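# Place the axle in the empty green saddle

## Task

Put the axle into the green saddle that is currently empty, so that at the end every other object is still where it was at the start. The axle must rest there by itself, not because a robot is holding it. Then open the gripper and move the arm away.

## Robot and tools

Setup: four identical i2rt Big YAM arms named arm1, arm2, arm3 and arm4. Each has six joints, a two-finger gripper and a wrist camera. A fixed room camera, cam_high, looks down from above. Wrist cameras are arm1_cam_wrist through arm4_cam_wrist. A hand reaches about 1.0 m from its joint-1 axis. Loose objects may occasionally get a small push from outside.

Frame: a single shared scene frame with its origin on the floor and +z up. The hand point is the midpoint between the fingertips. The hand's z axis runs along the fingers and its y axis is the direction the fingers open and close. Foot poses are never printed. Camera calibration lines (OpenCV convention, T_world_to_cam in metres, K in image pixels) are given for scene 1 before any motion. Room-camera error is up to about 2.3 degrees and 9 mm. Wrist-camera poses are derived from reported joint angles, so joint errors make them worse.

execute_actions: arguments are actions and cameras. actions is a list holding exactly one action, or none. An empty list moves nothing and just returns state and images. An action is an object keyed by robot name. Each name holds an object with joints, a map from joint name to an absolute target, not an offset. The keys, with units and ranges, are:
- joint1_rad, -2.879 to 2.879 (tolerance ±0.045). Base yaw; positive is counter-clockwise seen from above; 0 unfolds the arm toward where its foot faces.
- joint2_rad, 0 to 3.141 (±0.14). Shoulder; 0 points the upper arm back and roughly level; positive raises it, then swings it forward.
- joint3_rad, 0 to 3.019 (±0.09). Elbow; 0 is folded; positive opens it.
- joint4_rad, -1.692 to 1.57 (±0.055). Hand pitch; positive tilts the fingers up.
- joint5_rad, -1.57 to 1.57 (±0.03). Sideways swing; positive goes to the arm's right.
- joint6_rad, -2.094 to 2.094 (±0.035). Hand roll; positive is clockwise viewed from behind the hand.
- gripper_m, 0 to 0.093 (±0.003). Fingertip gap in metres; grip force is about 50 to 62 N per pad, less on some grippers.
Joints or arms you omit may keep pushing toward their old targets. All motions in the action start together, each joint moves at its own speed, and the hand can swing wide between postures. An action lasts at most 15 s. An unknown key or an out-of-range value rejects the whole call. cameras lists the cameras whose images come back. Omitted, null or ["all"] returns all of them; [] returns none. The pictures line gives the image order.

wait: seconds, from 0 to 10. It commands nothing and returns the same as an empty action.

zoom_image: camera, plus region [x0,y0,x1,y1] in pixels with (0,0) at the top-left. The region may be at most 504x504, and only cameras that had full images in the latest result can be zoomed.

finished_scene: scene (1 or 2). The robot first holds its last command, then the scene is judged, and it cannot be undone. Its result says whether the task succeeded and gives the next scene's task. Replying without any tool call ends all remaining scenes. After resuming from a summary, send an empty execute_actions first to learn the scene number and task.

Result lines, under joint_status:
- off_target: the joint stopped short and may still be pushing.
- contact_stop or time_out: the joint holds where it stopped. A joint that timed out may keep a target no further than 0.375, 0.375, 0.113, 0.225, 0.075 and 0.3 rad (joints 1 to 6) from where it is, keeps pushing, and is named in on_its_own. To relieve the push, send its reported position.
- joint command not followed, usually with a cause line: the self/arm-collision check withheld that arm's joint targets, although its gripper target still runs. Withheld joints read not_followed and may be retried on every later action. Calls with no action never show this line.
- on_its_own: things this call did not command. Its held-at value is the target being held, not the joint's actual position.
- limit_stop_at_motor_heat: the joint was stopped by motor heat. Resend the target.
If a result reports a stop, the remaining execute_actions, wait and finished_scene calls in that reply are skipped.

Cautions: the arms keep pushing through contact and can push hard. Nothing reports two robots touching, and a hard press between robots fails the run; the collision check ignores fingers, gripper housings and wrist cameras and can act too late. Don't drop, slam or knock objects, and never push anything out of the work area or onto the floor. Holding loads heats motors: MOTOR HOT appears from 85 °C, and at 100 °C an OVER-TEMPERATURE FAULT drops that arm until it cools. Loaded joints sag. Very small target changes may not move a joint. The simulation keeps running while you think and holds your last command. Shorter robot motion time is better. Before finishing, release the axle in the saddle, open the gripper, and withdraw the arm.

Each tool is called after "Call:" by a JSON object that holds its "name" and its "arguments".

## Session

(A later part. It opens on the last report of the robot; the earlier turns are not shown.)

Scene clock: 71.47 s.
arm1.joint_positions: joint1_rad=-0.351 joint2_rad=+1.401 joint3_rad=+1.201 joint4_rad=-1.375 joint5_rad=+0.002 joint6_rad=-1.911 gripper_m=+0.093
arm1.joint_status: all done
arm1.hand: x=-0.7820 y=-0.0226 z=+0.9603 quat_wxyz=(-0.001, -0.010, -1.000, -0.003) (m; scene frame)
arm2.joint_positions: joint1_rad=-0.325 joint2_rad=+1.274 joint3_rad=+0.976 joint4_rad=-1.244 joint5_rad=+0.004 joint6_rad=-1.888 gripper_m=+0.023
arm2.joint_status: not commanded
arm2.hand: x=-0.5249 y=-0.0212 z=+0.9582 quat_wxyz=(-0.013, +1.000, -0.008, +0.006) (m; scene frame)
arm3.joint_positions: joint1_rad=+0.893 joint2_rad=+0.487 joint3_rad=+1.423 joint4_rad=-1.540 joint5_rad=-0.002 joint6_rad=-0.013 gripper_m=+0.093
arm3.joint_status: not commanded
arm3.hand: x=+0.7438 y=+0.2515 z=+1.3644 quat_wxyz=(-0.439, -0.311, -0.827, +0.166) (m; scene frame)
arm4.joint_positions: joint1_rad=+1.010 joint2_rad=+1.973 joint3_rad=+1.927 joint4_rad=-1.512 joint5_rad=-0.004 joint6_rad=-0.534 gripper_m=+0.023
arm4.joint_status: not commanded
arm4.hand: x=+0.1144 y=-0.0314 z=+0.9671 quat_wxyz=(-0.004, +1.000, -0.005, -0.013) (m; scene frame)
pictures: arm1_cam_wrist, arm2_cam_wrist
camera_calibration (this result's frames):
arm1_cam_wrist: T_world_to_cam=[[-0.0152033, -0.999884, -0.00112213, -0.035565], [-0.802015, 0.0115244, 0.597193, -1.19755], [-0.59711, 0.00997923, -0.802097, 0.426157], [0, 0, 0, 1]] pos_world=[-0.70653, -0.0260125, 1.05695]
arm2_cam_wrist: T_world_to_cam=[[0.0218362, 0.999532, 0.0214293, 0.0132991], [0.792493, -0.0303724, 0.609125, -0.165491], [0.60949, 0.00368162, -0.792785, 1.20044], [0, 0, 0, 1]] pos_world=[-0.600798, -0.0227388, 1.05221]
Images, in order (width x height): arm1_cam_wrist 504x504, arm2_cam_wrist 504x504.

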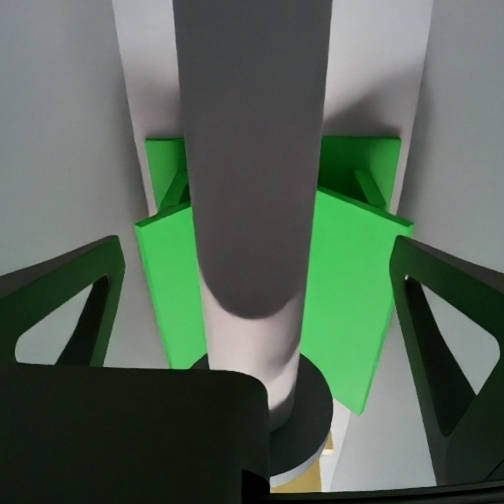

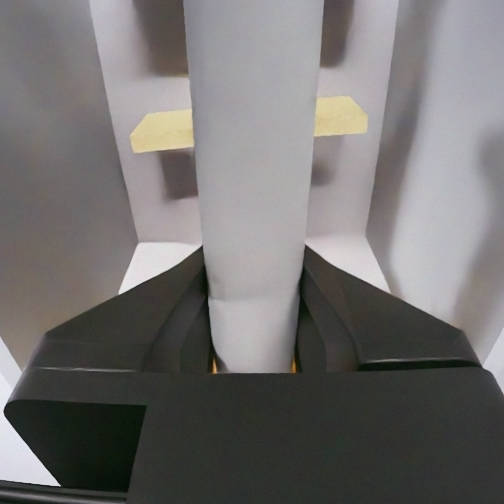

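Call:
{"name": "execute_actions", "arguments": {"actions": [{"arm1":{"joints":{"joint2_rad":1.365,"joint3_rad":1.53,"joint4_rad":-1.64}}}], "cameras": []}}

Call:
{"name": "execute_actions", "arguments": {"actions": [{"arm1":{"joints":{"joint2_rad":0.7,"joint3_rad":1.8}}}], "cameras": []}}

Call:
{"name": "execute_actions", "arguments": {"actions": [{"arm1":{"joints":{"joint1_rad":0.953,"joint3_rad":2.225,"joint4_rad":-1.67,"joint6_rad":-0.62}}}], "cameras": []}}

Call:
{"name": "execute_actions", "arguments": {"actions": [{"arm1":{"joints":{"joint2_rad":1.965}}}], "cameras": ["arm1_cam_wrist","cam_high"]}}

Scene clock: 73.37 s.
arm1.joint_positions: joint1_rad=-0.351 joint2_rad=+1.362 joint3_rad=+1.495 joint4_rad=-1.627 joint5_rad=+0.002 joint6_rad=-1.911 gripper_m=+0.093
arm1.joint_status: all done
arm1.hand: x=-0.7858 y=-0.0316 z=+1.0877 quat_wxyz=(+0.013, -0.010, -0.999, +0.035) (m; scene frame)
arm2.joint_positions: joint1_rad=-0.325 joint2_rad=+1.274 joint3_rad=+0.976 joint4_rad=-1.244 joint5_rad=+0.004 joint6_rad=-1.888 gripper_m=+0.023
arm2.joint_status: not commanded
arm2.hand: x=-0.5249 y=-0.0212 z=+0.9582 quat_wxyz=(-0.013, +1.000, -0.008, +0.006) (m; scene frame)
arm3.joint_positions: joint1_rad=+0.893 joint2_rad=+0.487 joint3_rad=+1.423 joint4_rad=-1.540 joint5_rad=-0.002 joint6_rad=-0.013 gripper_m=+0.093
arm3.joint_status: not commanded
arm3.hand: x=+0.7438 y=+0.2515 z=+1.3644 quat_wxyz=(-0.439, -0.311, -0.827, +0.166) (m; scene frame)
arm4.joint_positions: joint1_rad=+1.010 joint2_rad=+1.973 joint3_rad=+1.927 joint4_rad=-1.512 joint5_rad=-0.004 joint6_rad=-0.534 gripper_m=+0.023
arm4.joint_status: not commanded
arm4.hand: x=+0.1144 y=-0.0314 z=+0.9671 quat_wxyz=(-0.004, +1.000, -0.005, -0.013) (m; scene frame)
pictures: none
No camera images: the call's "cameras" was empty. Leave "cameras" out to get every camera's image.

Scene clock: 75.03 s.
arm1.joint_positions: joint1_rad=-0.351 joint2_rad=+0.708 joint3_rad=+1.794 joint4_rad=-1.629 joint5_rad=+0.001 joint6_rad=-1.911 gripper_m=+0.093
arm1.joint_status: all done
arm1.hand: x=-0.7018 y=+0.1925 z=+1.4070 quat_wxyz=(+0.168, -0.010, -0.872, +0.461) (m; scene frame)
arm2.joint_positions: joint1_rad=-0.325 joint2_rad=+1.274 joint3_rad=+0.976 joint4_rad=-1.244 joint5_rad=+0.004 joint6_rad=-1.888 gripper_m=+0.023
arm2.joint_status: not commanded
arm2.hand: x=-0.5249 y=-0.0212 z=+0.9582 quat_wxyz=(-0.013, +1.000, -0.008, +0.006) (m; scene frame)
arm3.joint_positions: joint1_rad=+0.893 joint2_rad=+0.487 joint3_rad=+1.423 joint4_rad=-1.540 joint5_rad=-0.002 joint6_rad=-0.013 gripper_m=+0.093
arm3.joint_status: not commanded
arm3.hand: x=+0.7438 y=+0.2515 z=+1.3644 quat_wxyz=(-0.439, -0.311, -0.827, +0.166) (m; scene frame)
arm4.joint_positions: joint1_rad=+1.010 joint2_rad=+1.973 joint3_rad=+1.927 joint4_rad=-1.512 joint5_rad=-0.004 joint6_rad=-0.534 gripper_m=+0.023
arm4.joint_status: not commanded
arm4.hand: x=+0.1144 y=-0.0314 z=+0.9671 quat_wxyz=(-0.004, +1.000, -0.005, -0.013) (m; scene frame)
pictures: none
No camera images: the call's "cameras" was empty. Leave "cameras" out to get every camera's image.

Scene clock: 77.07 s.
arm1.joint_positions: joint1_rad=+0.949 joint2_rad=+0.683 joint3_rad=+2.229 joint4_rad=-1.659 joint5_rad=-0.001 joint6_rad=-0.636 gripper_m=+0.093
arm1.joint_status: all done
arm1.hand: x=-0.6230 y=+0.3332 z=+1.5446 quat_wxyz=(-0.538, +0.000, -0.745, +0.393) (m; scene frame)
arm2.joint_positions: joint1_rad=-0.325 joint2_rad=+1.274 joint3_rad=+0.976 joint4_rad=-1.244 joint5_rad=+0.004 joint6_rad=-1.888 gripper_m=+0.023
arm2.joint_status: not commanded
arm2.hand: x=-0.5249 y=-0.0212 z=+0.9582 quat_wxyz=(-0.013, +1.000, -0.008, +0.006) (m; scene frame)
arm3.joint_positions: joint1_rad=+0.893 joint2_rad=+0.487 joint3_rad=+1.423 joint4_rad=-1.540 joint5_rad=-0.002 joint6_rad=-0.013 gripper_m=+0.093
arm3.joint_status: not commanded
arm3.hand: x=+0.7438 y=+0.2515 z=+1.3644 quat_wxyz=(-0.439, -0.311, -0.827, +0.166) (m; scene frame)
arm4.joint_positions: joint1_rad=+1.010 joint2_rad=+1.973 joint3_rad=+1.927 joint4_rad=-1.512 joint5_rad=-0.004 joint6_rad=-0.534 gripper_m=+0.023
arm4.joint_status: not commanded
arm4.hand: x=+0.1144 y=-0.0314 z=+0.9671 quat_wxyz=(-0.004, +1.000, -0.005, -0.013) (m; scene frame)
pictures: none
No camera images: the call's "cameras" was empty. Leave "cameras" out to get every camera's image.

Scene clock: 78.73 s.
arm1.joint_positions: joint1_rad=+0.949 joint2_rad=+1.980 joint3_rad=+2.192 joint4_rad=-1.659 joint5_rad=-0.001 joint6_rad=-0.634 gripper_m=+0.093
arm1.joint_status: all done
arm1.hand: x=-0.1259 y=-0.0283 z=+1.0563 quat_wxyz=(-0.052, +0.001, -0.998, +0.035) (m; scene frame)
arm2.joint_positions: joint1_rad=-0.325 joint2_rad=+1.274 joint3_rad=+0.976 joint4_rad=-1.244 joint5_rad=+0.004 joint6_rad=-1.888 gripper_m=+0.023
arm2.joint_status: not commanded
arm2.hand: x=-0.5249 y=-0.0212 z=+0.9582 quat_wxyz=(-0.013, +1.000, -0.008, +0.006) (m; scene frame)
arm3.joint_positions: joint1_rad=+0.893 joint2_rad=+0.487 joint3_rad=+1.423 joint4_rad=-1.540 joint5_rad=-0.002 joint6_rad=-0.013 gripper_m=+0.093
arm3.joint_status: not commanded
arm3.hand: x=+0.7438 y=+0.2515 z=+1.3644 quat_wxyz=(-0.439, -0.311, -0.827, +0.166) (m; scene frame)
arm4.joint_positions: joint1_rad=+1.010 joint2_rad=+1.973 joint3_rad=+1.927 joint4_rad=-1.512 joint5_rad=-0.004 joint6_rad=-0.534 gripper_m=+0.023
arm4.joint_status: not commanded
arm4.hand: x=+0.1144 y=-0.0314 z=+0.9671 quat_wxyz=(-0.004, +1.000, -0.005, -0.013) (m; scene frame)
pictures: arm1_cam_wrist, cam_high
camera_calibration (this result's frames):
arm1_cam_wrist: T_world_to_cam=[[0.00242737, -0.997078, 0.0763564, -0.110768], [-0.858391, 0.0370928, 0.511654, -0.64462], [-0.512991, -0.0667856, -0.855792, 0.960118], [0, 0, 0, 1]] pos_world=[-0.0605355, -0.0224119, 1.15994]
Images, in order (width x height): arm1_cam_wrist 504x504, cam_high 504x504.

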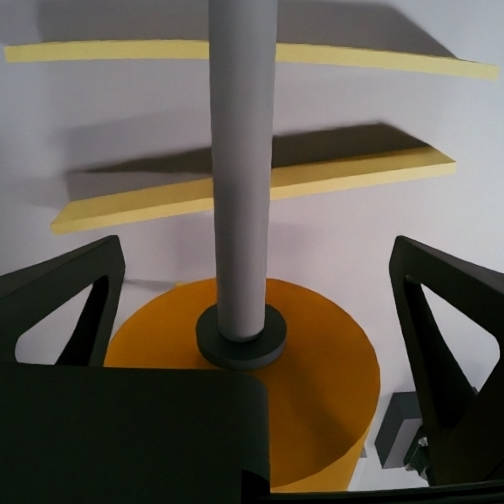

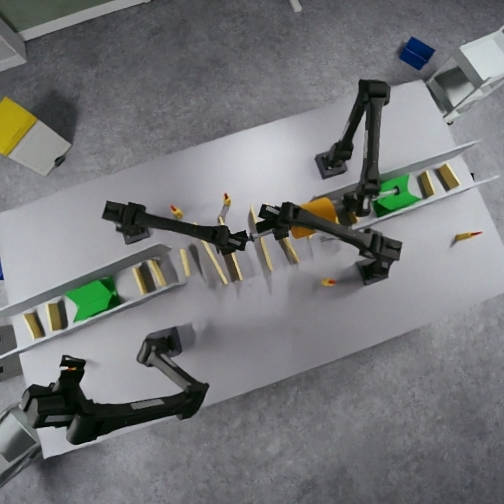

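Call:
{"name": "execute_actions", "arguments": {"actions": [{"arm1":{"joints":{"joint2_rad":2.025,"joint3_rad":2.045,"joint4_rad":-1.557}}}], "cameras": ["arm1_cam_wrist"]}}

Scene clock: 80.23 s.
arm1.joint_positions: joint1_rad=+0.949 joint2_rad=+2.022 joint3_rad=+2.034 joint4_rad=-1.571 joint5_rad=-0.001 joint6_rad=-0.634 gripper_m=+0.093
arm1.joint_status: all done
arm1.hand: x=-0.1304 y=-0.0246 z=+0.9691 quat_wxyz=(-0.006, +0.001, -1.000, +0.002) (m; scene frame)
arm2.joint_positions: joint1_rad=-0.325 joint2_rad=+1.274 joint3_rad=+0.976 joint4_rad=-1.244 joint5_rad=+0.004 joint6_rad=-1.888 gripper_m=+0.023
arm2.joint_status: not commanded
arm2.hand: x=-0.5249 y=-0.0212 z=+0.9582 quat_wxyz=(-0.013, +1.000, -0.008, +0.006) (m; scene frame)
arm3.joint_positions: joint1_rad=+0.893 joint2_rad=+0.487 joint3_rad=+1.423 joint4_rad=-1.540 joint5_rad=-0.002 joint6_rad=-0.013 gripper_m=+0.093
arm3.joint_status: not commanded
arm3.hand: x=+0.7438 y=+0.2515 z=+1.3644 quat_wxyz=(-0.439, -0.311, -0.827, +0.166) (m; scene frame)
arm4.joint_positions: joint1_rad=+1.010 joint2_rad=+1.973 joint3_rad=+1.927 joint4_rad=-1.512 joint5_rad=-0.004 joint6_rad=-0.534 gripper_m=+0.023
arm4.joint_status: not commanded
arm4.hand: x=+0.1144 y=-0.0314 z=+0.9671 quat_wxyz=(-0.004, +1.000, -0.005, -0.013) (m; scene frame)
pictures: arm1_cam_wrist
camera_calibration (this result's frames):
arm1_cam_wrist: T_world_to_cam=[[0.00680382, -0.999936, 0.00902485, -0.0346542], [-0.808035, -0.000180873, 0.589135, -0.673394], [-0.589096, -0.0113008, -0.807984, 0.828567], [0, 0, 0, 1]] pos_world=[-0.0557846, -0.0254103, 1.0665]
Images, in order (width x height): arm1_cam_wrist 504x504.

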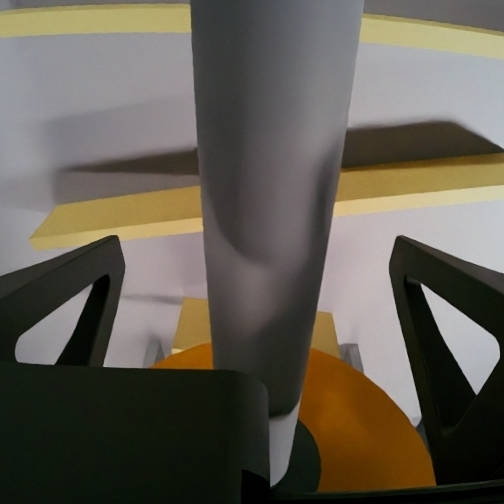

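Call:
{"name": "execute_actions", "arguments": {"actions": [{"arm1":{"joints":{"gripper_m":0}}}], "cameras": []}}

Call:
{"name": "execute_actions", "arguments": {"actions": [{"arm2":{"joints":{"joint2_rad":1.255,"joint3_rad":1.045}},"arm1":{"joints":{"joint2_rad":1.975,"joint3_rad":2.105}},"arm4":{"joints":{"joint2_rad":1.965,"joint3_rad":1.944}}}], "cameras": []}}

Call:
{"name": "execute_actions", "arguments": {"actions": [{"arm4":{"joints":{"gripper_m":0.093}}}], "cameras": ["arm1_cam_wrist","arm4_cam_wrist"]}}

Call:
{"name": "execute_actions", "arguments": {"actions": [{"arm4":{"joints":{"joint2_rad":1.6}}}], "cameras": ["cam_high"]}}

Scene clock: 81.23 s.
arm1.joint_positions: joint1_rad=+0.949 joint2_rad=+2.022 joint3_rad=+2.034 joint4_rad=-1.569 joint5_rad=+0.001 joint6_rad=-0.620 gripper_m=+0.021
arm1.joint_status: gripper_m off_target (ended at +0.021, target +0.000)
arm1.hand: x=-0.1301 y=-0.0252 z=+0.9691 quat_wxyz=(-0.007, -0.006, -1.000, +0.003) (m; scene frame)
arm2.joint_positions: joint1_rad=-0.326 joint2_rad=+1.274 joint3_rad=+0.976 joint4_rad=-1.244 joint5_rad=+0.004 joint6_rad=-1.890 gripper_m=+0.023
arm2.joint_status: not commanded
arm2.hand: x=-0.5245 y=-0.0213 z=+0.9582 quat_wxyz=(-0.013, +1.000, -0.008, +0.006) (m; scene frame)
arm3.joint_positions: joint1_rad=+0.893 joint2_rad=+0.487 joint3_rad=+1.423 joint4_rad=-1.540 joint5_rad=-0.002 joint6_rad=-0.013 gripper_m=+0.093
arm3.joint_status: not commanded
arm3.hand: x=+0.7438 y=+0.2515 z=+1.3644 quat_wxyz=(-0.439, -0.311, -0.827, +0.166) (m; scene frame)
arm4.joint_positions: joint1_rad=+1.009 joint2_rad=+1.973 joint3_rad=+1.927 joint4_rad=-1.512 joint5_rad=-0.002 joint6_rad=-0.535 gripper_m=+0.023
arm4.joint_status: not commanded
arm4.hand: x=+0.1148 y=-0.0307 z=+0.9672 quat_wxyz=(-0.005, +1.000, -0.005, -0.013) (m; scene frame)
pictures: none
No camera images: the call's "cameras" was empty. Leave "cameras" out to get every camera's image.

Scene clock: 81.80 s.
arm1.joint_positions: joint1_rad=+0.949 joint2_rad=+2.021 joint3_rad=+2.035 joint4_rad=-1.569 joint5_rad=+0.001 joint6_rad=-0.620 gripper_m=+0.021
arm1.joint_status: all done
arm1.hand: x=-0.1299 y=-0.0253 z=+0.9706 quat_wxyz=(-0.008, -0.006, -1.000, +0.004) (m; scene frame)
arm2.joint_positions: joint1_rad=-0.326 joint2_rad=+1.274 joint3_rad=+0.976 joint4_rad=-1.244 joint5_rad=+0.004 joint6_rad=-1.890 gripper_m=+0.023
arm2.joint_status: all done
arm2.hand: x=-0.5245 y=-0.0213 z=+0.9582 quat_wxyz=(-0.013, +1.000, -0.008, +0.006) (m; scene frame)
arm3.joint_positions: joint1_rad=+0.893 joint2_rad=+0.487 joint3_rad=+1.423 joint4_rad=-1.540 joint5_rad=-0.002 joint6_rad=-0.013 gripper_m=+0.093
arm3.joint_status: not commanded
arm3.hand: x=+0.7438 y=+0.2515 z=+1.3644 quat_wxyz=(-0.439, -0.311, -0.827, +0.166) (m; scene frame)
arm4.joint_positions: joint1_rad=+1.009 joint2_rad=+1.973 joint3_rad=+1.927 joint4_rad=-1.513 joint5_rad=-0.002 joint6_rad=-0.535 gripper_m=+0.023
arm4.joint_status: all done
arm4.hand: x=+0.1149 y=-0.0307 z=+0.9672 quat_wxyz=(-0.004, +1.000, -0.005, -0.013) (m; scene frame)
pictures: none
No camera images: the call's "cameras" was empty. Leave "cameras" out to get every camera's image.

Scene clock: 82.67 s.
arm1.joint_positions: joint1_rad=+0.949 joint2_rad=+2.021 joint3_rad=+2.035 joint4_rad=-1.569 joint5_rad=+0.001 joint6_rad=-0.619 gripper_m=+0.021
arm1.joint_status: not commanded
arm1.hand: x=-0.1299 y=-0.0253 z=+0.9706 quat_wxyz=(-0.008, -0.006, -1.000, +0.004) (m; scene frame)
arm2.joint_positions: joint1_rad=-0.326 joint2_rad=+1.274 joint3_rad=+0.976 joint4_rad=-1.244 joint5_rad=+0.004 joint6_rad=-1.890 gripper_m=+0.023
arm2.joint_status: not commanded
arm2.hand: x=-0.5246 y=-0.0212 z=+0.9582 quat_wxyz=(-0.013, +1.000, -0.008, +0.006) (m; scene frame)
arm3.joint_positions: joint1_rad=+0.893 joint2_rad=+0.487 joint3_rad=+1.423 joint4_rad=-1.540 joint5_rad=-0.002 joint6_rad=-0.013 gripper_m=+0.093
arm3.joint_status: not commanded
arm3.hand: x=+0.7438 y=+0.2515 z=+1.3644 quat_wxyz=(-0.439, -0.311, -0.827, +0.166) (m; scene frame)
arm4.joint_positions: joint1_rad=+1.009 joint2_rad=+1.973 joint3_rad=+1.927 joint4_rad=-1.523 joint5_rad=-0.002 joint6_rad=-0.549 gripper_m=+0.093
arm4.joint_status: all done
arm4.hand: x=+0.1172 y=-0.0321 z=+0.9671 quat_wxyz=(-0.002, +1.000, +0.002, -0.008) (m; scene frame)
pictures: arm1_cam_wrist, arm4_cam_wrist
camera_calibration (this result's frames):
arm1_cam_wrist: T_world_to_cam=[[-0.00777278, -0.999883, 0.013202, -0.0413193], [-0.809981, 0.0140376, 0.586288, -0.671016], [-0.586404, -0.00613625, -0.809995, 0.832522], [0, 0, 0, 1]] pos_world=[-0.0556368, -0.0267864, 1.06829]
arm4_cam_wrist: T_world_to_cam=[[-0.00574301, 0.999957, 0.00723656, 0.0262778], [0.81309, 0.000456928, 0.582138, -0.653046], [0.58211, 0.0092272, -0.813058, 0.843271], [0, 0, 0, 1]] pos_world=[0.04026, -0.0337593, 1.0656]
Images, in order (width x height): arm1_cam_wrist 504x504, arm4_cam_wrist 504x504.

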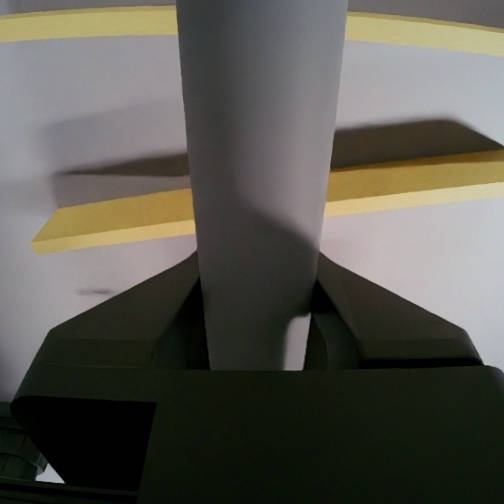

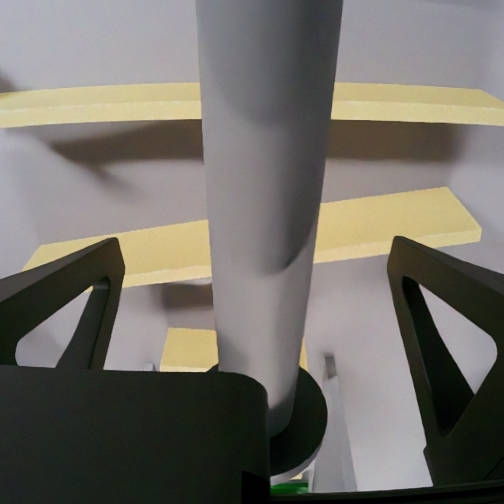

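Scene clock: 84.23 s.
arm1.joint_positions: joint1_rad=+0.949 joint2_rad=+2.021 joint3_rad=+2.035 joint4_rad=-1.569 joint5_rad=+0.001 joint6_rad=-0.619 gripper_m=+0.021
arm1.joint_status: not commanded
arm1.hand: x=-0.1299 y=-0.0253 z=+0.9706 quat_wxyz=(-0.008, -0.006, -1.000, +0.004) (m; scene frame)
arm2.joint_positions: joint1_rad=-0.326 joint2_rad=+1.274 joint3_rad=+0.976 joint4_rad=-1.244 joint5_rad=+0.004 joint6_rad=-1.890 gripper_m=+0.023
arm2.joint_status: not commanded
arm2.hand: x=-0.5246 y=-0.0212 z=+0.9582 quat_wxyz=(-0.013, +1.000, -0.008, +0.006) (m; scene frame)
arm3.joint_positions: joint1_rad=+0.893 joint2_rad=+0.487 joint3_rad=+1.423 joint4_rad=-1.540 joint5_rad=-0.002 joint6_rad=-0.013 gripper_m=+0.093
arm3.joint_status: not commanded
arm3.hand: x=+0.7438 y=+0.2515 z=+1.3644 quat_wxyz=(-0.439, -0.311, -0.827, +0.166) (m; scene frame)
arm4.joint_positions: joint1_rad=+1.009 joint2_rad=+1.607 joint3_rad=+1.934 joint4_rad=-1.525 joint5_rad=-0.002 joint6_rad=-0.549 gripper_m=+0.093
arm4.joint_status: all done
arm4.hand: x=+0.1712 y=-0.0639 z=+1.1768 quat_wxyz=(-0.097, +0.981, +0.002, -0.165) (m; scene frame)
pictures: cam_high
Images, in order (width x height): cam_high 504x504.

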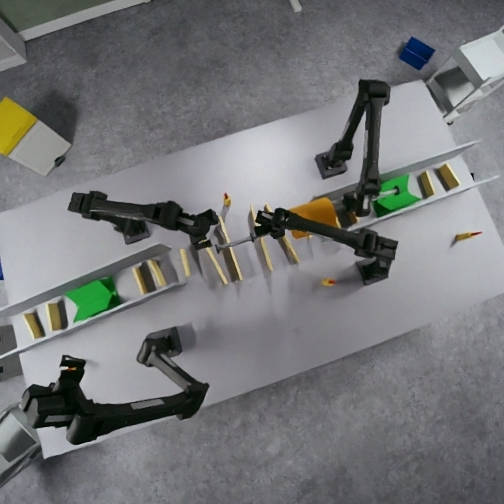

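Call:
{"name": "execute_actions", "arguments": {"actions": [{"arm4":{"joints":{"joint2_rad":0.6,"joint3_rad":1.45}},"arm1":{"joints":{"joint1_rad":0.81,"joint2_rad":1.725,"joint3_rad":1.755,"joint4_rad":-1.54,"joint6_rad":-0.775}},"arm2":{"joints":{"joint1_rad":0.025,"joint2_rad":1.165,"joint3_rad":1.075,"joint4_rad":-1.39,"joint6_rad":-1.545}}}], "cameras": ["arm2_cam_wrist"]}}

Call:
{"name": "execute_actions", "arguments": {"actions": [{"arm1":{"joints":{"joint1_rad":0.627,"joint2_rad":1.515,"joint3_rad":1.563,"joint4_rad":-1.575,"joint6_rad":-0.96}},"arm2":{"joints":{"joint1_rad":0.378,"joint2_rad":1.225,"joint3_rad":1.20,"joint4_rad":-1.46,"joint6_rad":-1.19}}}], "cameras": ["cam_high"]}}

Scene clock: 86.67 s.
arm1.joint_positions: joint1_rad=+0.811 joint2_rad=+1.763 joint3_rad=+1.731 joint4_rad=-1.539 joint5_rad=-0.007 joint6_rad=-0.777 gripper_m=+0.021
arm1.joint_status: all done
arm1.hand: x=-0.2507 y=-0.0276 z=+1.0001 quat_wxyz=(-0.004, +0.004, -1.000, -0.004) (m; scene frame)
arm2.joint_positions: joint1_rad=+0.021 joint2_rad=+1.181 joint3_rad=+0.997 joint4_rad=-1.386 joint5_rad=-0.012 joint6_rad=-1.564 gripper_m=+0.023
arm2.joint_status: all done
arm2.hand: x=-0.6454 y=-0.0335 z=+0.9948 quat_wxyz=(+0.000, +1.000, +0.003, -0.006) (m; scene frame)
arm3.joint_positions: joint1_rad=+0.893 joint2_rad=+0.487 joint3_rad=+1.423 joint4_rad=-1.540 joint5_rad=-0.002 joint6_rad=-0.013 gripper_m=+0.093
arm3.joint_status: not commanded
arm3.hand: x=+0.7438 y=+0.2515 z=+1.3644 quat_wxyz=(-0.439, -0.311, -0.827, +0.166) (m; scene frame)
arm4.joint_positions: joint1_rad=+1.009 joint2_rad=+0.596 joint3_rad=+1.454 joint4_rad=-1.526 joint5_rad=-0.002 joint6_rad=-0.549 gripper_m=+0.093
arm4.joint_status: all done
arm4.hand: x=+0.4857 y=-0.2538 z=+1.3078 quat_wxyz=(-0.228, +0.897, +0.002, -0.379) (m; scene frame)
pictures: arm2_cam_wrist
camera_calibration (this result's frames):
arm2_cam_wrist: T_world_to_cam=[[0.0000893403, 0.999992, -0.00408836, 0.0387219], [0.807532, 0.00233927, 0.58982, -0.0625617], [0.589824, -0.00335418, -0.807525, 1.30465], [0, 0, 0, 1]] pos_world=[-0.718998, -0.0341992, 1.0906]
Images, in order (width x height): arm2_cam_wrist 504x504.

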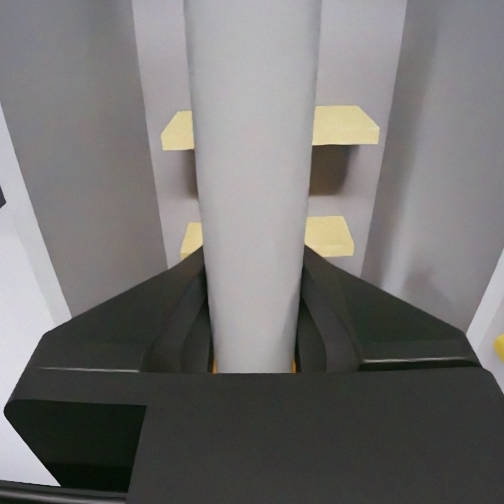

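Scene clock: 87.73 s.
arm1.joint_positions: joint1_rad=+0.632 joint2_rad=+1.555 joint3_rad=+1.535 joint4_rad=-1.558 joint5_rad=-0.015 joint6_rad=-0.955 gripper_m=+0.021
arm1.joint_status: all done
arm1.hand: x=-0.3690 y=-0.0262 z=+1.0250 quat_wxyz=(-0.006, +0.003, -1.000, -0.009) (m; scene frame)
arm2.joint_positions: joint1_rad=+0.379 joint2_rad=+1.242 joint3_rad=+1.123 joint4_rad=-1.456 joint5_rad=-0.008 joint6_rad=-1.203 gripper_m=+0.023
arm2.joint_status: all done
arm2.hand: x=-0.7645 y=-0.0314 z=+1.0234 quat_wxyz=(+0.004, +1.000, +0.001, -0.003) (m; scene frame)
arm3.joint_positions: joint1_rad=+0.893 joint2_rad=+0.487 joint3_rad=+1.423 joint4_rad=-1.540 joint5_rad=-0.002 joint6_rad=-0.013 gripper_m=+0.093
arm3.joint_status: not commanded
arm3.hand: x=+0.7438 y=+0.2515 z=+1.3644 quat_wxyz=(-0.439, -0.311, -0.827, +0.166) (m; scene frame)
arm4.joint_positions: joint1_rad=+1.009 joint2_rad=+0.596 joint3_rad=+1.454 joint4_rad=-1.526 joint5_rad=-0.002 joint6_rad=-0.549 gripper_m=+0.093
arm4.joint_status: not commanded
arm4.hand: x=+0.4857 y=-0.2538 z=+1.3078 quat_wxyz=(-0.228, +0.897, +0.002, -0.379) (m; scene frame)
pictures: cam_high
Images, in order (width x height): cam_high 504x504.

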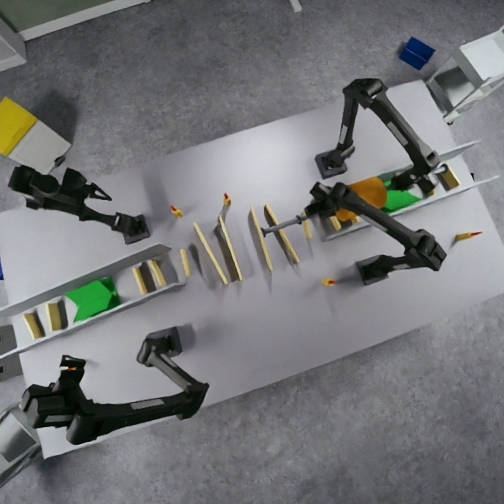

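Call:
{"name": "execute_actions", "arguments": {"actions": [{"arm1":{"joints":{"joint1_rad":0.378,"joint2_rad":1.36,"joint3_rad":1.405,"joint4_rad":-1.556,"joint6_rad":-1.205}},"arm2":{"joints":{"joint1_rad":0.657,"joint2_rad":1.385,"joint3_rad":1.35,"joint4_rad":-1.43,"joint6_rad":-0.91}}}], "cameras": []}}

Call:
{"name": "execute_actions", "arguments": {"actions": [{"arm1":{"joints":{"joint1_rad":0.077,"joint2_rad":1.292,"joint3_rad":1.337,"joint4_rad":-1.56,"joint6_rad":-1.505}},"arm2":{"joints":{"joint1_rad":0.853,"joint2_rad":1.595,"joint3_rad":1.592,"joint4_rad":-1.47,"joint6_rad":-0.715}}}], "cameras": []}}

Call:
{"name": "execute_actions", "arguments": {"actions": [{"arm1":{"joints":{"joint1_rad":-0.238,"joint2_rad":1.325,"joint3_rad":1.405,"joint4_rad":-1.56,"joint6_rad":-1.82}},"arm2":{"joints":{"joint1_rad":0.99,"joint2_rad":1.85,"joint3_rad":1.95,"joint4_rad":-1.565,"joint6_rad":-0.58}}}], "cameras": ["arm1_cam_wrist","arm2_cam_wrist","cam_high"]}}

Scene clock: 89.00 s.
arm1.joint_positions: joint1_rad=+0.377 joint2_rad=+1.402 joint3_rad=+1.370 joint4_rad=-1.556 joint5_rad=-0.015 joint6_rad=-1.204 gripper_m=+0.021
arm1.joint_status: all done
arm1.hand: x=-0.4943 y=-0.0256 z=+1.0250 quat_wxyz=(-0.006, +0.000, -1.000, -0.012) (m; scene frame)
arm2.joint_positions: joint1_rad=+0.669 joint2_rad=+1.413 joint3_rad=+1.279 joint4_rad=-1.429 joint5_rad=-0.006 joint6_rad=-0.909 gripper_m=+0.023
arm2.joint_status: all done
arm2.hand: x=-0.8916 y=-0.0267 z=+1.0220 quat_wxyz=(-0.001, +1.000, -0.001, -0.005) (m; scene frame)
arm3.joint_positions: joint1_rad=+0.893 joint2_rad=+0.487 joint3_rad=+1.423 joint4_rad=-1.540 joint5_rad=-0.002 joint6_rad=-0.013 gripper_m=+0.093
arm3.joint_status: not commanded
arm3.hand: x=+0.7438 y=+0.2515 z=+1.3644 quat_wxyz=(-0.439, -0.311, -0.827, +0.166) (m; scene frame)
arm4.joint_positions: joint1_rad=+1.009 joint2_rad=+0.596 joint3_rad=+1.454 joint4_rad=-1.526 joint5_rad=-0.002 joint6_rad=-0.549 gripper_m=+0.093
arm4.joint_status: not commanded
arm4.hand: x=+0.4857 y=-0.2538 z=+1.3078 quat_wxyz=(-0.228, +0.897, +0.002, -0.379) (m; scene frame)
pictures: none
No camera images: the call's "cameras" was empty. Leave "cameras" out to get every camera's image.

Scene clock: 90.03 s.
arm1.joint_positions: joint1_rad=+0.081 joint2_rad=+1.334 joint3_rad=+1.303 joint4_rad=-1.556 joint5_rad=-0.010 joint6_rad=-1.503 gripper_m=+0.021
arm1.joint_status: all done
arm1.hand: x=-0.6126 y=-0.0264 z=+1.0244 quat_wxyz=(-0.006, +0.002, -1.000, -0.010) (m; scene frame)
arm2.joint_positions: joint1_rad=+0.865 joint2_rad=+1.626 joint3_rad=+1.515 joint4_rad=-1.461 joint5_rad=-0.006 joint6_rad=-0.718 gripper_m=+0.023
arm2.joint_status: all done
arm2.hand: x=-1.0103 y=-0.0293 z=+1.0209 quat_wxyz=(+0.003, +1.000, +0.002, -0.002) (m; scene frame)
arm3.joint_positions: joint1_rad=+0.893 joint2_rad=+0.487 joint3_rad=+1.423 joint4_rad=-1.540 joint5_rad=-0.002 joint6_rad=-0.013 gripper_m=+0.093
arm3.joint_status: not commanded
arm3.hand: x=+0.7438 y=+0.2515 z=+1.3644 quat_wxyz=(-0.439, -0.311, -0.827, +0.166) (m; scene frame)
arm4.joint_positions: joint1_rad=+1.009 joint2_rad=+0.596 joint3_rad=+1.454 joint4_rad=-1.526 joint5_rad=-0.002 joint6_rad=-0.549 gripper_m=+0.093
arm4.joint_status: not commanded
arm4.hand: x=+0.4857 y=-0.2538 z=+1.3078 quat_wxyz=(-0.228, +0.897, +0.002, -0.379) (m; scene frame)
pictures: none
No camera images: the call's "cameras" was empty. Leave "cameras" out to get every camera's image.

Scene clock: 91.13 s.
arm1.joint_positions: joint1_rad=-0.228 joint2_rad=+1.352 joint3_rad=+1.325 joint4_rad=-1.556 joint5_rad=-0.007 joint6_rad=-1.815 gripper_m=+0.021
arm1.joint_status: all done
arm1.hand: x=-0.7307 y=-0.0248 z=+1.0258 quat_wxyz=(-0.007, +0.003, -1.000, -0.006) (m; scene frame)
arm2.joint_positions: joint1_rad=+0.996 joint2_rad=+1.886 joint3_rad=+1.866 joint4_rad=-1.552 joint5_rad=-0.006 joint6_rad=-0.586 gripper_m=+0.023
arm2.joint_status: all done
arm2.hand: x=-1.1289 y=-0.0281 z=+1.0200 quat_wxyz=(+0.003, +1.000, +0.002, -0.001) (m; scene frame)
arm3.joint_positions: joint1_rad=+0.893 joint2_rad=+0.487 joint3_rad=+1.423 joint4_rad=-1.540 joint5_rad=-0.002 joint6_rad=-0.013 gripper_m=+0.093
arm3.joint_status: not commanded
arm3.hand: x=+0.7438 y=+0.2515 z=+1.3644 quat_wxyz=(-0.439, -0.311, -0.827, +0.166) (m; scene frame)
arm4.joint_positions: joint1_rad=+1.009 joint2_rad=+0.596 joint3_rad=+1.454 joint4_rad=-1.526 joint5_rad=-0.002 joint6_rad=-0.549 gripper_m=+0.093
arm4.joint_status: not commanded
arm4.hand: x=+0.4857 y=-0.2538 z=+1.3078 quat_wxyz=(-0.228, +0.897, +0.002, -0.379) (m; scene frame)
pictures: arm1_cam_wrist, arm2_cam_wrist, cam_high
camera_calibration (this result's frames):
arm1_cam_wrist: T_world_to_cam=[[0.0114583, -0.999912, -0.00670975, -0.0117579], [-0.808502, -0.0132129, 0.588346, -1.19181], [-0.588382, -0.00131659, -0.808582, 0.522113], [0, 0, 0, 1]] pos_world=[-0.656241, -0.0268166, 1.12329]
arm2_cam_wrist: T_world_to_cam=[[0.00241321, 0.999943, -0.0103799, 0.0425642], [0.801779, 0.00426848, 0.597605, 0.298605], [0.597615, -0.00976457, -0.801723, 1.61289], [0, 0, 0, 1]] pos_world=[-1.2034, -0.0280872, 1.11508]
Images, in order (width x height): arm1_cam_wrist 504x504, arm2_cam_wrist 504x504, cam_high 504x504.

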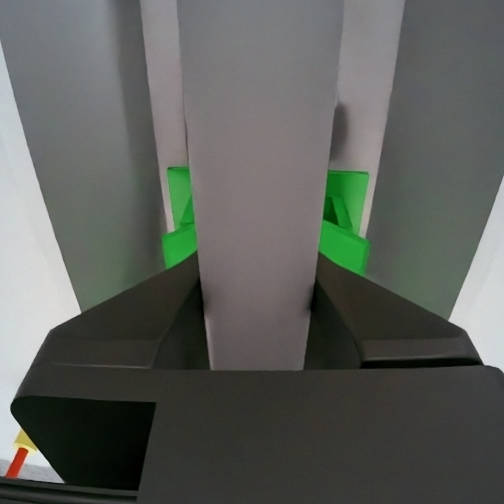

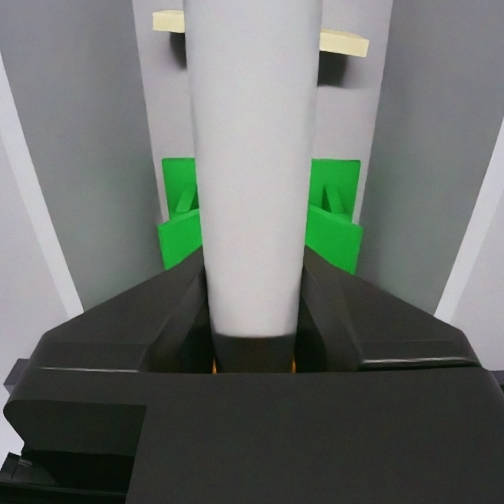

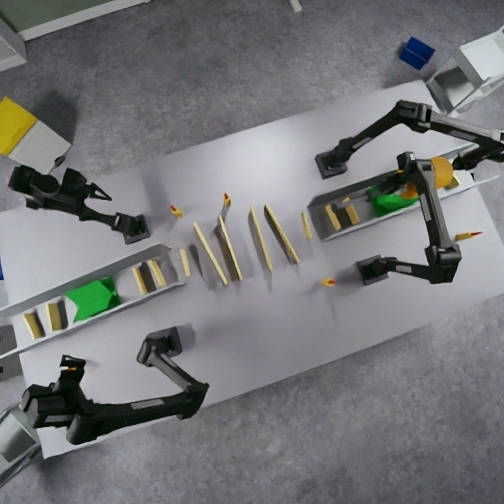

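Call:
{"name": "execute_actions", "arguments": {"actions": [{"arm1":{"joints":{"joint1_rad":-0.252,"joint2_rad":1.372,"joint3_rad":1.182,"joint4_rad":-1.325,"joint6_rad":-1.83}},"arm2":{"joints":{"joint1_rad":0.99,"joint2_rad":1.897,"joint3_rad":1.745,"joint4_rad":-1.348}}}], "cameras": ["arm1_cam_wrist","arm2_cam_wrist"]}}

Call:
{"name": "execute_actions", "arguments": {"actions": [{"arm1":{"joints":{"joint2_rad":1.43,"joint3_rad":1.055,"joint4_rad":-1.14}},"arm2":{"joints":{"joint2_rad":1.945,"joint3_rad":1.645,"joint4_rad":-1.20}}}], "cameras": ["arm1_cam_wrist","arm2_cam_wrist"]}}

Scene clock: 92.80 s.
arm1.joint_positions: joint1_rad=-0.244 joint2_rad=+1.398 joint3_rad=+1.143 joint4_rad=-1.338 joint5_rad=-0.010 joint6_rad=-1.822 gripper_m=+0.021
arm1.joint_status: all done
arm1.hand: x=-0.7365 y=-0.0261 z=+0.9399 quat_wxyz=(-0.010, -0.001, -1.000, -0.011) (m; scene frame)
arm2.joint_positions: joint1_rad=+0.996 joint2_rad=+1.940 joint3_rad=+1.716 joint4_rad=-1.354 joint5_rad=-0.002 joint6_rad=-0.580 gripper_m=+0.023
arm2.joint_status: all done
arm2.hand: x=-1.1345 y=-0.0237 z=+0.9324 quat_wxyz=(+0.003, +1.000, -0.002, +0.002) (m; scene frame)
arm3.joint_positions: joint1_rad=+0.893 joint2_rad=+0.487 joint3_rad=+1.423 joint4_rad=-1.540 joint5_rad=-0.002 joint6_rad=-0.013 gripper_m=+0.093
arm3.joint_status: not commanded
arm3.hand: x=+0.7438 y=+0.2515 z=+1.3644 quat_wxyz=(-0.439, -0.311, -0.827, +0.166) (m; scene frame)
arm4.joint_positions: joint1_rad=+1.009 joint2_rad=+0.596 joint3_rad=+1.454 joint4_rad=-1.526 joint5_rad=-0.002 joint6_rad=-0.549 gripper_m=+0.093
arm4.joint_status: not commanded
arm4.hand: x=+0.4857 y=-0.2538 z=+1.3078 quat_wxyz=(-0.228, +0.897, +0.002, -0.379) (m; scene frame)
pictures: arm1_cam_wrist, arm2_cam_wrist
camera_calibration (this result's frames):
arm1_cam_wrist: T_world_to_cam=[[0.00347639, -0.999862, -0.0162159, -0.0104579], [-0.811914, -0.0122886, 0.583647, -1.14402], [-0.583766, 0.011137, -0.811845, 0.456072], [0, 0, 0, 1]] pos_world=[-0.662573, -0.0295941, 1.0378]
arm2_cam_wrist: T_world_to_cam=[[0.00933518, 0.999901, -0.0105083, 0.0452272], [0.797444, -0.00110378, 0.603393, 0.344997], [0.603321, -0.0140125, -0.797375, 1.54838], [0, 0, 0, 1]] pos_world=[-1.20971, -0.0231452, 1.02695]
Images, in order (width x height): arm1_cam_wrist 504x504, arm2_cam_wrist 504x504.

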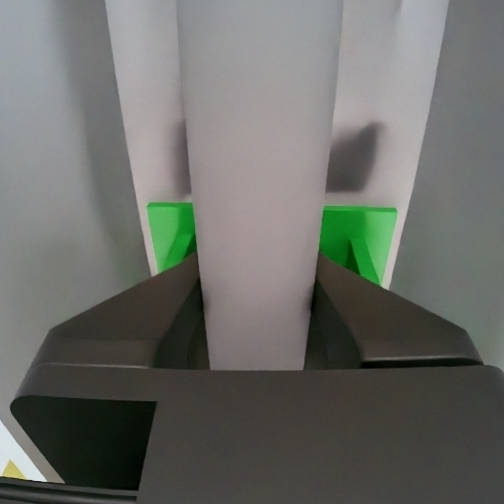

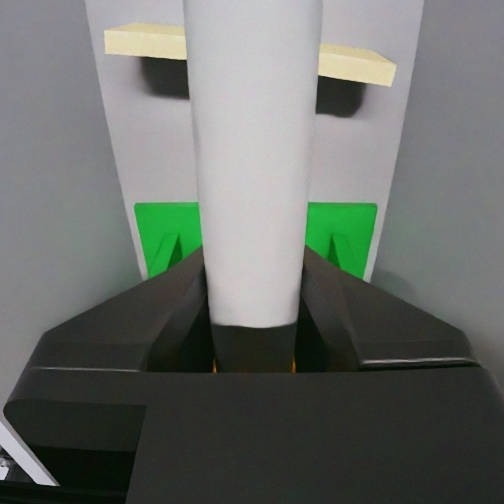

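Scene clock: 93.90 s.
arm1.joint_positions: joint1_rad=-0.245 joint2_rad=+1.453 joint3_rad=+1.022 joint4_rad=-1.156 joint5_rad=-0.007 joint6_rad=-1.830 gripper_m=+0.021
arm1.joint_status: all done
arm1.hand: x=-0.7377 y=-0.0258 z=+0.8763 quat_wxyz=(-0.007, +0.002, -1.000, -0.008) (m; scene frame)
arm2.joint_positions: joint1_rad=+0.996 joint2_rad=+1.984 joint3_rad=+1.621 joint4_rad=-1.207 joint5_rad=-0.002 joint6_rad=-0.586 gripper_m=+0.023
arm2.joint_status: all done
arm2.hand: x=-1.1353 y=-0.0233 z=+0.8726 quat_wxyz=(+0.001, +1.000, +0.001, -0.001) (m; scene frame)
arm3.joint_positions: joint1_rad=+0.893 joint2_rad=+0.487 joint3_rad=+1.423 joint4_rad=-1.540 joint5_rad=-0.002 joint6_rad=-0.013 gripper_m=+0.093
arm3.joint_status: not commanded
arm3.hand: x=+0.7438 y=+0.2515 z=+1.3644 quat_wxyz=(-0.439, -0.311, -0.827, +0.166) (m; scene frame)
arm4.joint_positions: joint1_rad=+1.009 joint2_rad=+0.596 joint3_rad=+1.454 joint4_rad=-1.526 joint5_rad=-0.002 joint6_rad=-0.549 gripper_m=+0.093
arm4.joint_status: not commanded
arm4.hand: x=+0.4857 y=-0.2538 z=+1.3078 quat_wxyz=(-0.228, +0.897, +0.002, -0.379) (m; scene frame)
pictures: arm1_cam_wrist, arm2_cam_wrist
camera_calibration (this result's frames):
arm1_cam_wrist: T_world_to_cam=[[0.00957507, -0.9999, -0.0104391, -0.0117337], [-0.808747, -0.0138833, 0.587993, -1.10935], [-0.588079, 0.00281253, -0.808799, 0.39765], [0, 0, 0, 1]] pos_world=[-0.663222, -0.0282524, 0.973788]
arm2_cam_wrist: T_world_to_cam=[[0.00318041, 0.999977, -0.00593706, 0.0332091], [0.801666, 0.000999394, 0.597771, 0.391376], [0.597763, -0.0066607, -0.801645, 1.49877], [0, 0, 0, 1]] pos_world=[-1.20977, -0.0236167, 0.967723]
Images, in order (width x height): arm1_cam_wrist 504x504, arm2_cam_wrist 504x504.

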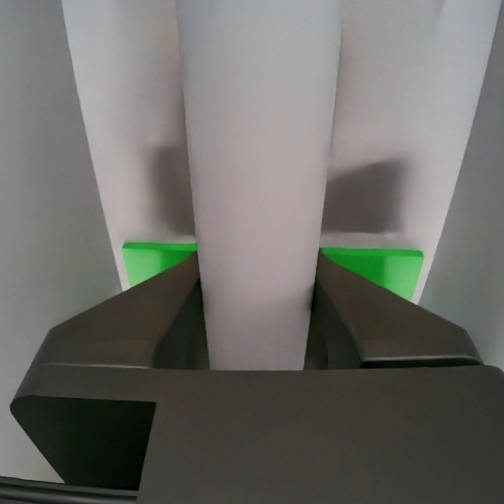

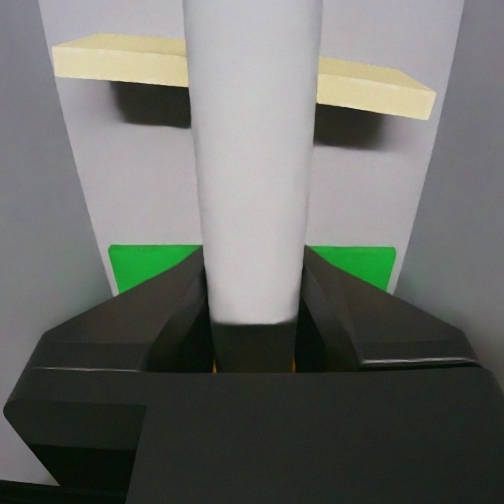

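Call:
{"name": "execute_actions", "arguments": {"actions": [{"arm1":{"joints":{"joint2_rad":1.465,"joint3_rad":1.025,"joint4_rad":-1.07}},"arm2":{"joints":{"joint2_rad":1.96,"joint3_rad":1.62,"joint4_rad":-1.165}}}], "cameras": []}}

Scene clock: 94.77 s.
arm1.joint_positions: joint1_rad=-0.246 joint2_rad=+1.473 joint3_rad=+0.999 joint4_rad=-1.095 joint5_rad=+0.001 joint6_rad=-1.825 gripper_m=+0.021
arm1.joint_status: all done
arm1.hand: x=-0.7402 y=-0.0300 z=+0.8606 quat_wxyz=(-0.001, -0.001, -1.000, -0.001) (m; scene frame)
arm2.joint_positions: joint1_rad=+0.996 joint2_rad=+1.984 joint3_rad=+1.602 joint4_rad=-1.171 joint5_rad=-0.011 joint6_rad=-0.580 gripper_m=+0.023
arm2.joint_status: all done
arm2.hand: x=-1.1375 y=-0.0235 z=+0.8657 quat_wxyz=(+0.000, +1.000, -0.001, -0.011) (m; scene frame)
arm3.joint_positions: joint1_rad=+0.893 joint2_rad=+0.487 joint3_rad=+1.423 joint4_rad=-1.540 joint5_rad=-0.002 joint6_rad=-0.013 gripper_m=+0.093
arm3.joint_status: not commanded
arm3.hand: x=+0.7438 y=+0.2515 z=+1.3644 quat_wxyz=(-0.439, -0.311, -0.827, +0.166) (m; scene frame)
arm4.joint_positions: joint1_rad=+1.009 joint2_rad=+0.596 joint3_rad=+1.454 joint4_rad=-1.526 joint5_rad=-0.002 joint6_rad=-0.549 gripper_m=+0.093
arm4.joint_status: not commanded
arm4.hand: x=+0.4857 y=-0.2538 z=+1.3078 quat_wxyz=(-0.228, +0.897, +0.002, -0.379) (m; scene frame)
pictures: none
No camera images: the call's "cameras" was empty. Leave "cameras" out to get every camera's image.

Call:
{"name": "execute_actions", "arguments": {"actions": [{"arm1":{"joints":{"joint2_rad":1.485,"joint3_rad":0.99,"joint4_rad":-1.06}},"arm2":{"joints":{"joint2_rad":2.0,"joint3_rad":1.595,"joint4_rad":-1.155}}}], "cameras": []}}

Scene clock: 95.43 s.
arm1.joint_positions: joint1_rad=-0.246 joint2_rad=+1.474 joint3_rad=+0.992 joint4_rad=-1.077 joint5_rad=-0.002 joint6_rad=-1.824 gripper_m=+0.021
arm1.joint_status: all done
arm1.hand: x=-0.7401 y=-0.0314 z=+0.8579 quat_wxyz=(-0.001, -0.001, -1.000, +0.004) (m; scene frame)
arm2.joint_positions: joint1_rad=+0.998 joint2_rad=+1.986 joint3_rad=+1.595 joint4_rad=-1.165 joint5_rad=-0.014 joint6_rad=-0.579 gripper_m=+0.023
arm2.joint_status: all done
arm2.hand: x=-1.1370 y=-0.0257 z=+0.8619 quat_wxyz=(+0.002, +1.000, -0.001, -0.010) (m; scene frame)
arm3.joint_positions: joint1_rad=+0.893 joint2_rad=+0.487 joint3_rad=+1.423 joint4_rad=-1.540 joint5_rad=-0.002 joint6_rad=-0.013 gripper_m=+0.093
arm3.joint_status: not commanded
arm3.hand: x=+0.7438 y=+0.2515 z=+1.3644 quat_wxyz=(-0.439, -0.311, -0.827, +0.166) (m; scene frame)
arm4.joint_positions: joint1_rad=+1.009 joint2_rad=+0.596 joint3_rad=+1.454 joint4_rad=-1.526 joint5_rad=-0.002 joint6_rad=-0.549 gripper_m=+0.093
arm4.joint_status: not commanded
arm4.hand: x=+0.4857 y=-0.2538 z=+1.3078 quat_wxyz=(-0.228, +0.897, +0.002, -0.379) (m; scene frame)
pictures: none
No camera images: the call's "cameras" was empty. Leave "cameras" out to get every camera's image.

Seated. Release.

Call:
{"name": "execute_actions", "arguments": {"actions": [{"arm1":{"joints":{"gripper_m":0.093}},"arm2":{"joints":{"gripper_m":0.093}}}], "cameras": ["arm1_cam_wrist","arm2_cam_wrist"]}}

Call:
{"name": "execute_actions", "arguments": {"actions": [{"arm1":{"joints":{"joint2_rad":1.385,"joint3_rad":1.18,"joint4_rad":-1.345}},"arm2":{"joints":{"joint2_rad":1.925,"joint3_rad":1.745,"joint4_rad":-1.37}}}], "cameras": []}}

Call:
{"name": "execute_actions", "arguments": {"actions": [{"arm1":{"joints":{"joint2_rad":1.3,"joint3_rad":1.5,"joint4_rad":-1.6}},"arm2":{"joints":{"joint2_rad":1.75,"joint3_rad":1.95,"joint4_rad":-1.6}}}], "cameras": ["arm1_cam_wrist","arm2_cam_wrist"]}}

Call:
{"name": "execute_actions", "arguments": {"actions": [{"arm1":{"joints":{"joint2_rad":0.6}},"arm2":{"joints":{"joint2_rad":0.9,"joint3_rad":1.6}}}], "cameras": ["cam_high"]}}

Scene clock: 96.50 s.
arm1.joint_positions: joint1_rad=-0.246 joint2_rad=+1.474 joint3_rad=+0.990 joint4_rad=-1.074 joint5_rad=-0.002 joint6_rad=-1.824 gripper_m=+0.093
arm1.joint_status: all done
arm1.hand: x=-0.7402 y=-0.0315 z=+0.8574 quat_wxyz=(-0.001, -0.001, -1.000, +0.005) (m; scene frame)
arm2.joint_positions: joint1_rad=+0.997 joint2_rad=+1.987 joint3_rad=+1.595 joint4_rad=-1.165 joint5_rad=-0.004 joint6_rad=-0.578 gripper_m=+0.093
arm2.joint_status: all done
arm2.hand: x=-1.1357 y=-0.0238 z=+0.8617 quat_wxyz=(-0.002, +1.000, -0.002, -0.007) (m; scene frame)
arm3.joint_positions: joint1_rad=+0.893 joint2_rad=+0.487 joint3_rad=+1.423 joint4_rad=-1.540 joint5_rad=-0.002 joint6_rad=-0.013 gripper_m=+0.093
arm3.joint_status: not commanded
arm3.hand: x=+0.7438 y=+0.2515 z=+1.3644 quat_wxyz=(-0.439, -0.311, -0.827, +0.166) (m; scene frame)
arm4.joint_positions: joint1_rad=+1.009 joint2_rad=+0.596 joint3_rad=+1.454 joint4_rad=-1.526 joint5_rad=-0.002 joint6_rad=-0.549 gripper_m=+0.093
arm4.joint_status: not commanded
arm4.hand: x=+0.4857 y=-0.2538 z=+1.3078 quat_wxyz=(-0.228, +0.897, +0.002, -0.379) (m; scene frame)
pictures: arm1_cam_wrist, arm2_cam_wrist
camera_calibration (this result's frames):
arm1_cam_wrist: T_world_to_cam=[[0.0026874, -0.999869, 0.0159595, -0.0453419], [-0.801842, 0.00738172, 0.59749, -1.10273], [-0.59753, -0.0144027, -0.801717, 0.367243], [0, 0, 0, 1]] pos_world=[-0.664658, -0.0319066, 0.954022]
arm2_cam_wrist: T_world_to_cam=[[0.00999722, 0.99995, -0.000854055, 0.036985], [0.808816, -0.0075841, 0.588013, 0.414564], [0.587977, -0.00656927, -0.808851, 1.48535], [0, 0, 0, 1]] pos_world=[-1.20903, -0.0240813, 0.95769]
Images, in order (width x height): arm1_cam_wrist 504x504, arm2_cam_wrist 504x504.

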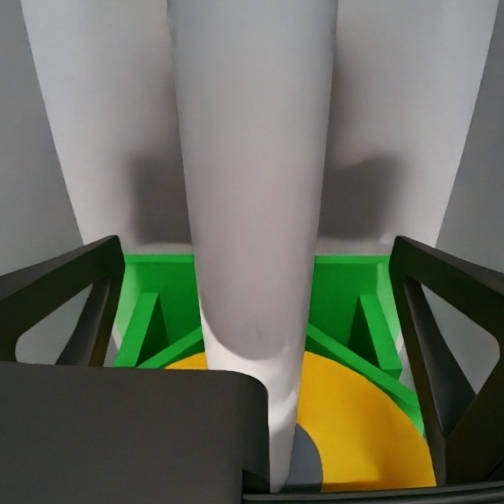

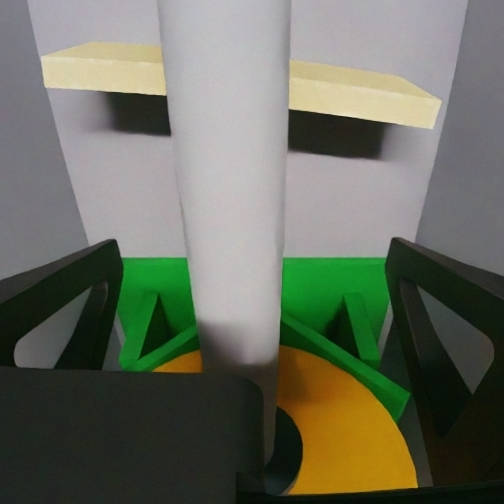

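Scene clock: 97.67 s.
arm1.joint_positions: joint1_rad=-0.246 joint2_rad=+1.378 joint3_rad=+1.157 joint4_rad=-1.332 joint5_rad=-0.002 joint6_rad=-1.824 gripper_m=+0.093
arm1.joint_status: all done
arm1.hand: x=-0.7403 y=-0.0307 z=+0.9524 quat_wxyz=(+0.000, -0.001, -1.000, +0.007) (m; scene frame)
arm2.joint_positions: joint1_rad=+0.997 joint2_rad=+1.915 joint3_rad=+1.707 joint4_rad=-1.360 joint5_rad=-0.004 joint6_rad=-0.578 gripper_m=+0.093
arm2.joint_status: all done
arm2.hand: x=-1.1308 y=-0.0268 z=+0.9433 quat_wxyz=(+0.001, +1.000, -0.002, -0.002) (m; scene frame)
arm3.joint_positions: joint1_rad=+0.893 joint2_rad=+0.487 joint3_rad=+1.423 joint4_rad=-1.540 joint5_rad=-0.002 joint6_rad=-0.013 gripper_m=+0.093
arm3.joint_status: not commanded
arm3.hand: x=+0.7438 y=+0.2515 z=+1.3644 quat_wxyz=(-0.439, -0.311, -0.827, +0.166) (m; scene frame)
arm4.joint_positions: joint1_rad=+1.009 joint2_rad=+0.596 joint3_rad=+1.454 joint4_rad=-1.526 joint5_rad=-0.002 joint6_rad=-0.549 gripper_m=+0.093
arm4.joint_status: not commanded
arm4.hand: x=+0.4857 y=-0.2538 z=+1.3078 quat_wxyz=(-0.228, +0.897, +0.002, -0.379) (m; scene frame)
pictures: none
No camera images: the call's "cameras" was empty. Leave "cameras" out to get every camera's image.

Scene clock: 99.03 s.
arm1.joint_positions: joint1_rad=-0.246 joint2_rad=+1.291 joint3_rad=+1.470 joint4_rad=-1.587 joint5_rad=-0.002 joint6_rad=-1.824 gripper_m=+0.093
arm1.joint_status: all done
arm1.hand: x=-0.7422 y=-0.0361 z=+1.1053 quat_wxyz=(+0.018, -0.001, -0.997, +0.078) (m; scene frame)
arm2.joint_positions: joint1_rad=+0.997 joint2_rad=+1.742 joint3_rad=+1.935 joint4_rad=-1.590 joint5_rad=-0.004 joint6_rad=-0.578 gripper_m=+0.093
arm2.joint_status: all done
arm2.hand: x=-1.1163 y=-0.0362 z=+1.1271 quat_wxyz=(-0.045, +0.996, -0.002, -0.074) (m; scene frame)
arm3.joint_positions: joint1_rad=+0.893 joint2_rad=+0.487 joint3_rad=+1.423 joint4_rad=-1.540 joint5_rad=-0.002 joint6_rad=-0.013 gripper_m=+0.093
arm3.joint_status: not commanded
arm3.hand: x=+0.7438 y=+0.2515 z=+1.3644 quat_wxyz=(-0.439, -0.311, -0.827, +0.166) (m; scene frame)
arm4.joint_positions: joint1_rad=+1.009 joint2_rad=+0.596 joint3_rad=+1.454 joint4_rad=-1.526 joint5_rad=-0.002 joint6_rad=-0.549 gripper_m=+0.093
arm4.joint_status: not commanded
arm4.hand: x=+0.4857 y=-0.2538 z=+1.3078 quat_wxyz=(-0.228, +0.897, +0.002, -0.379) (m; scene frame)
pictures: arm1_cam_wrist, arm2_cam_wrist
camera_calibration (this result's frames):
arm1_cam_wrist: T_world_to_cam=[[0.00563598, -0.987076, 0.160156, -0.210658], [-0.778663, 0.096156, 0.620031, -1.25686], [-0.627417, -0.128202, -0.768057, 0.501304], [0, 0, 0, 1]] pos_world=[-0.662956, -0.0228123, 1.19806]
arm2_cam_wrist: T_world_to_cam=[[0.0157633, 0.996232, 0.0852852, -0.0413324], [0.879327, -0.0544146, 0.4731, 0.449287], [0.475958, 0.0675359, -0.876871, 1.64286], [0, 0, 0, 1]] pos_world=[-1.17635, -0.0453277, 1.23154]
Images, in order (width x height): arm1_cam_wrist 504x504, arm2_cam_wrist 504x504.

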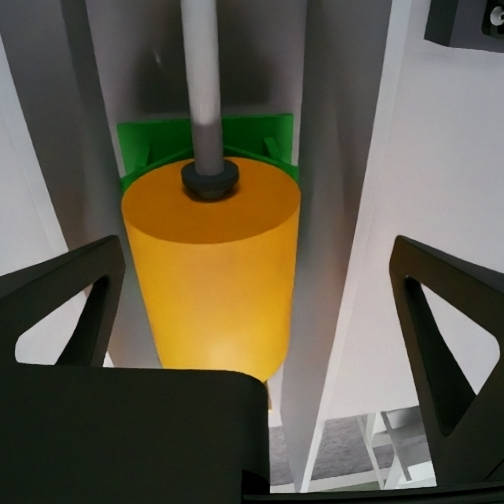

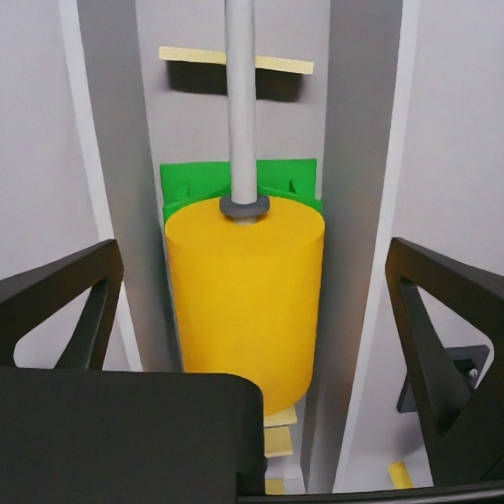

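Scene clock: 100.70 s.
arm1.joint_positions: joint1_rad=-0.246 joint2_rad=+0.592 joint3_rad=+1.492 joint4_rad=-1.589 joint5_rad=-0.002 joint6_rad=-1.824 gripper_m=+0.093
arm1.joint_status: all done
arm1.hand: x=-0.6857 y=+0.1817 z=+1.3086 quat_wxyz=(+0.105, -0.001, -0.905, +0.412) (m; scene frame)
arm2.joint_positions: joint1_rad=+0.997 joint2_rad=+0.903 joint3_rad=+1.605 joint4_rad=-1.593 joint5_rad=-0.004 joint6_rad=-0.578 gripper_m=+0.093
arm2.joint_status: all done
arm2.hand: x=-0.8793 y=-0.1921 z=+1.3293 quat_wxyz=(-0.181, +0.943, -0.001, -0.280) (m; scene frame)
arm3.joint_positions: joint1_rad=+0.893 joint2_rad=+0.487 joint3_rad=+1.423 joint4_rad=-1.540 joint5_rad=-0.002 joint6_rad=-0.013 gripper_m=+0.093
arm3.joint_status: not commanded
arm3.hand: x=+0.7438 y=+0.2515 z=+1.3644 quat_wxyz=(-0.439, -0.311, -0.827, +0.166) (m; scene frame)
arm4.joint_positions: joint1_rad=+1.009 joint2_rad=+0.596 joint3_rad=+1.454 joint4_rad=-1.526 joint5_rad=-0.002 joint6_rad=-0.549 gripper_m=+0.093
arm4.joint_status: not commanded
arm4.hand: x=+0.4857 y=-0.2538 z=+1.3078 quat_wxyz=(-0.228, +0.897, +0.002, -0.379) (m; scene frame)
pictures: cam_high
Images, in order (width x height): cam_high 504x504.

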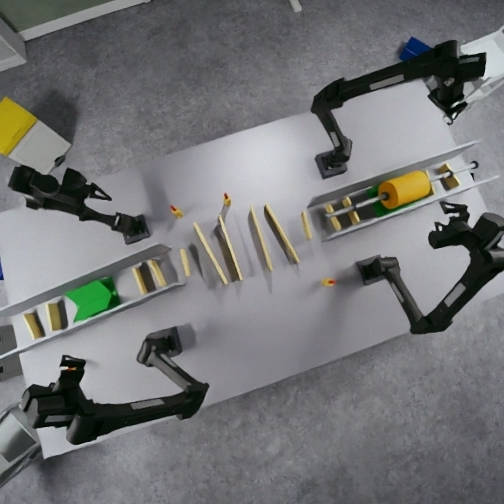

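Call:
{"name": "finished_scene", "arguments": {"scene": 1}}

The scene is finished: the task was done.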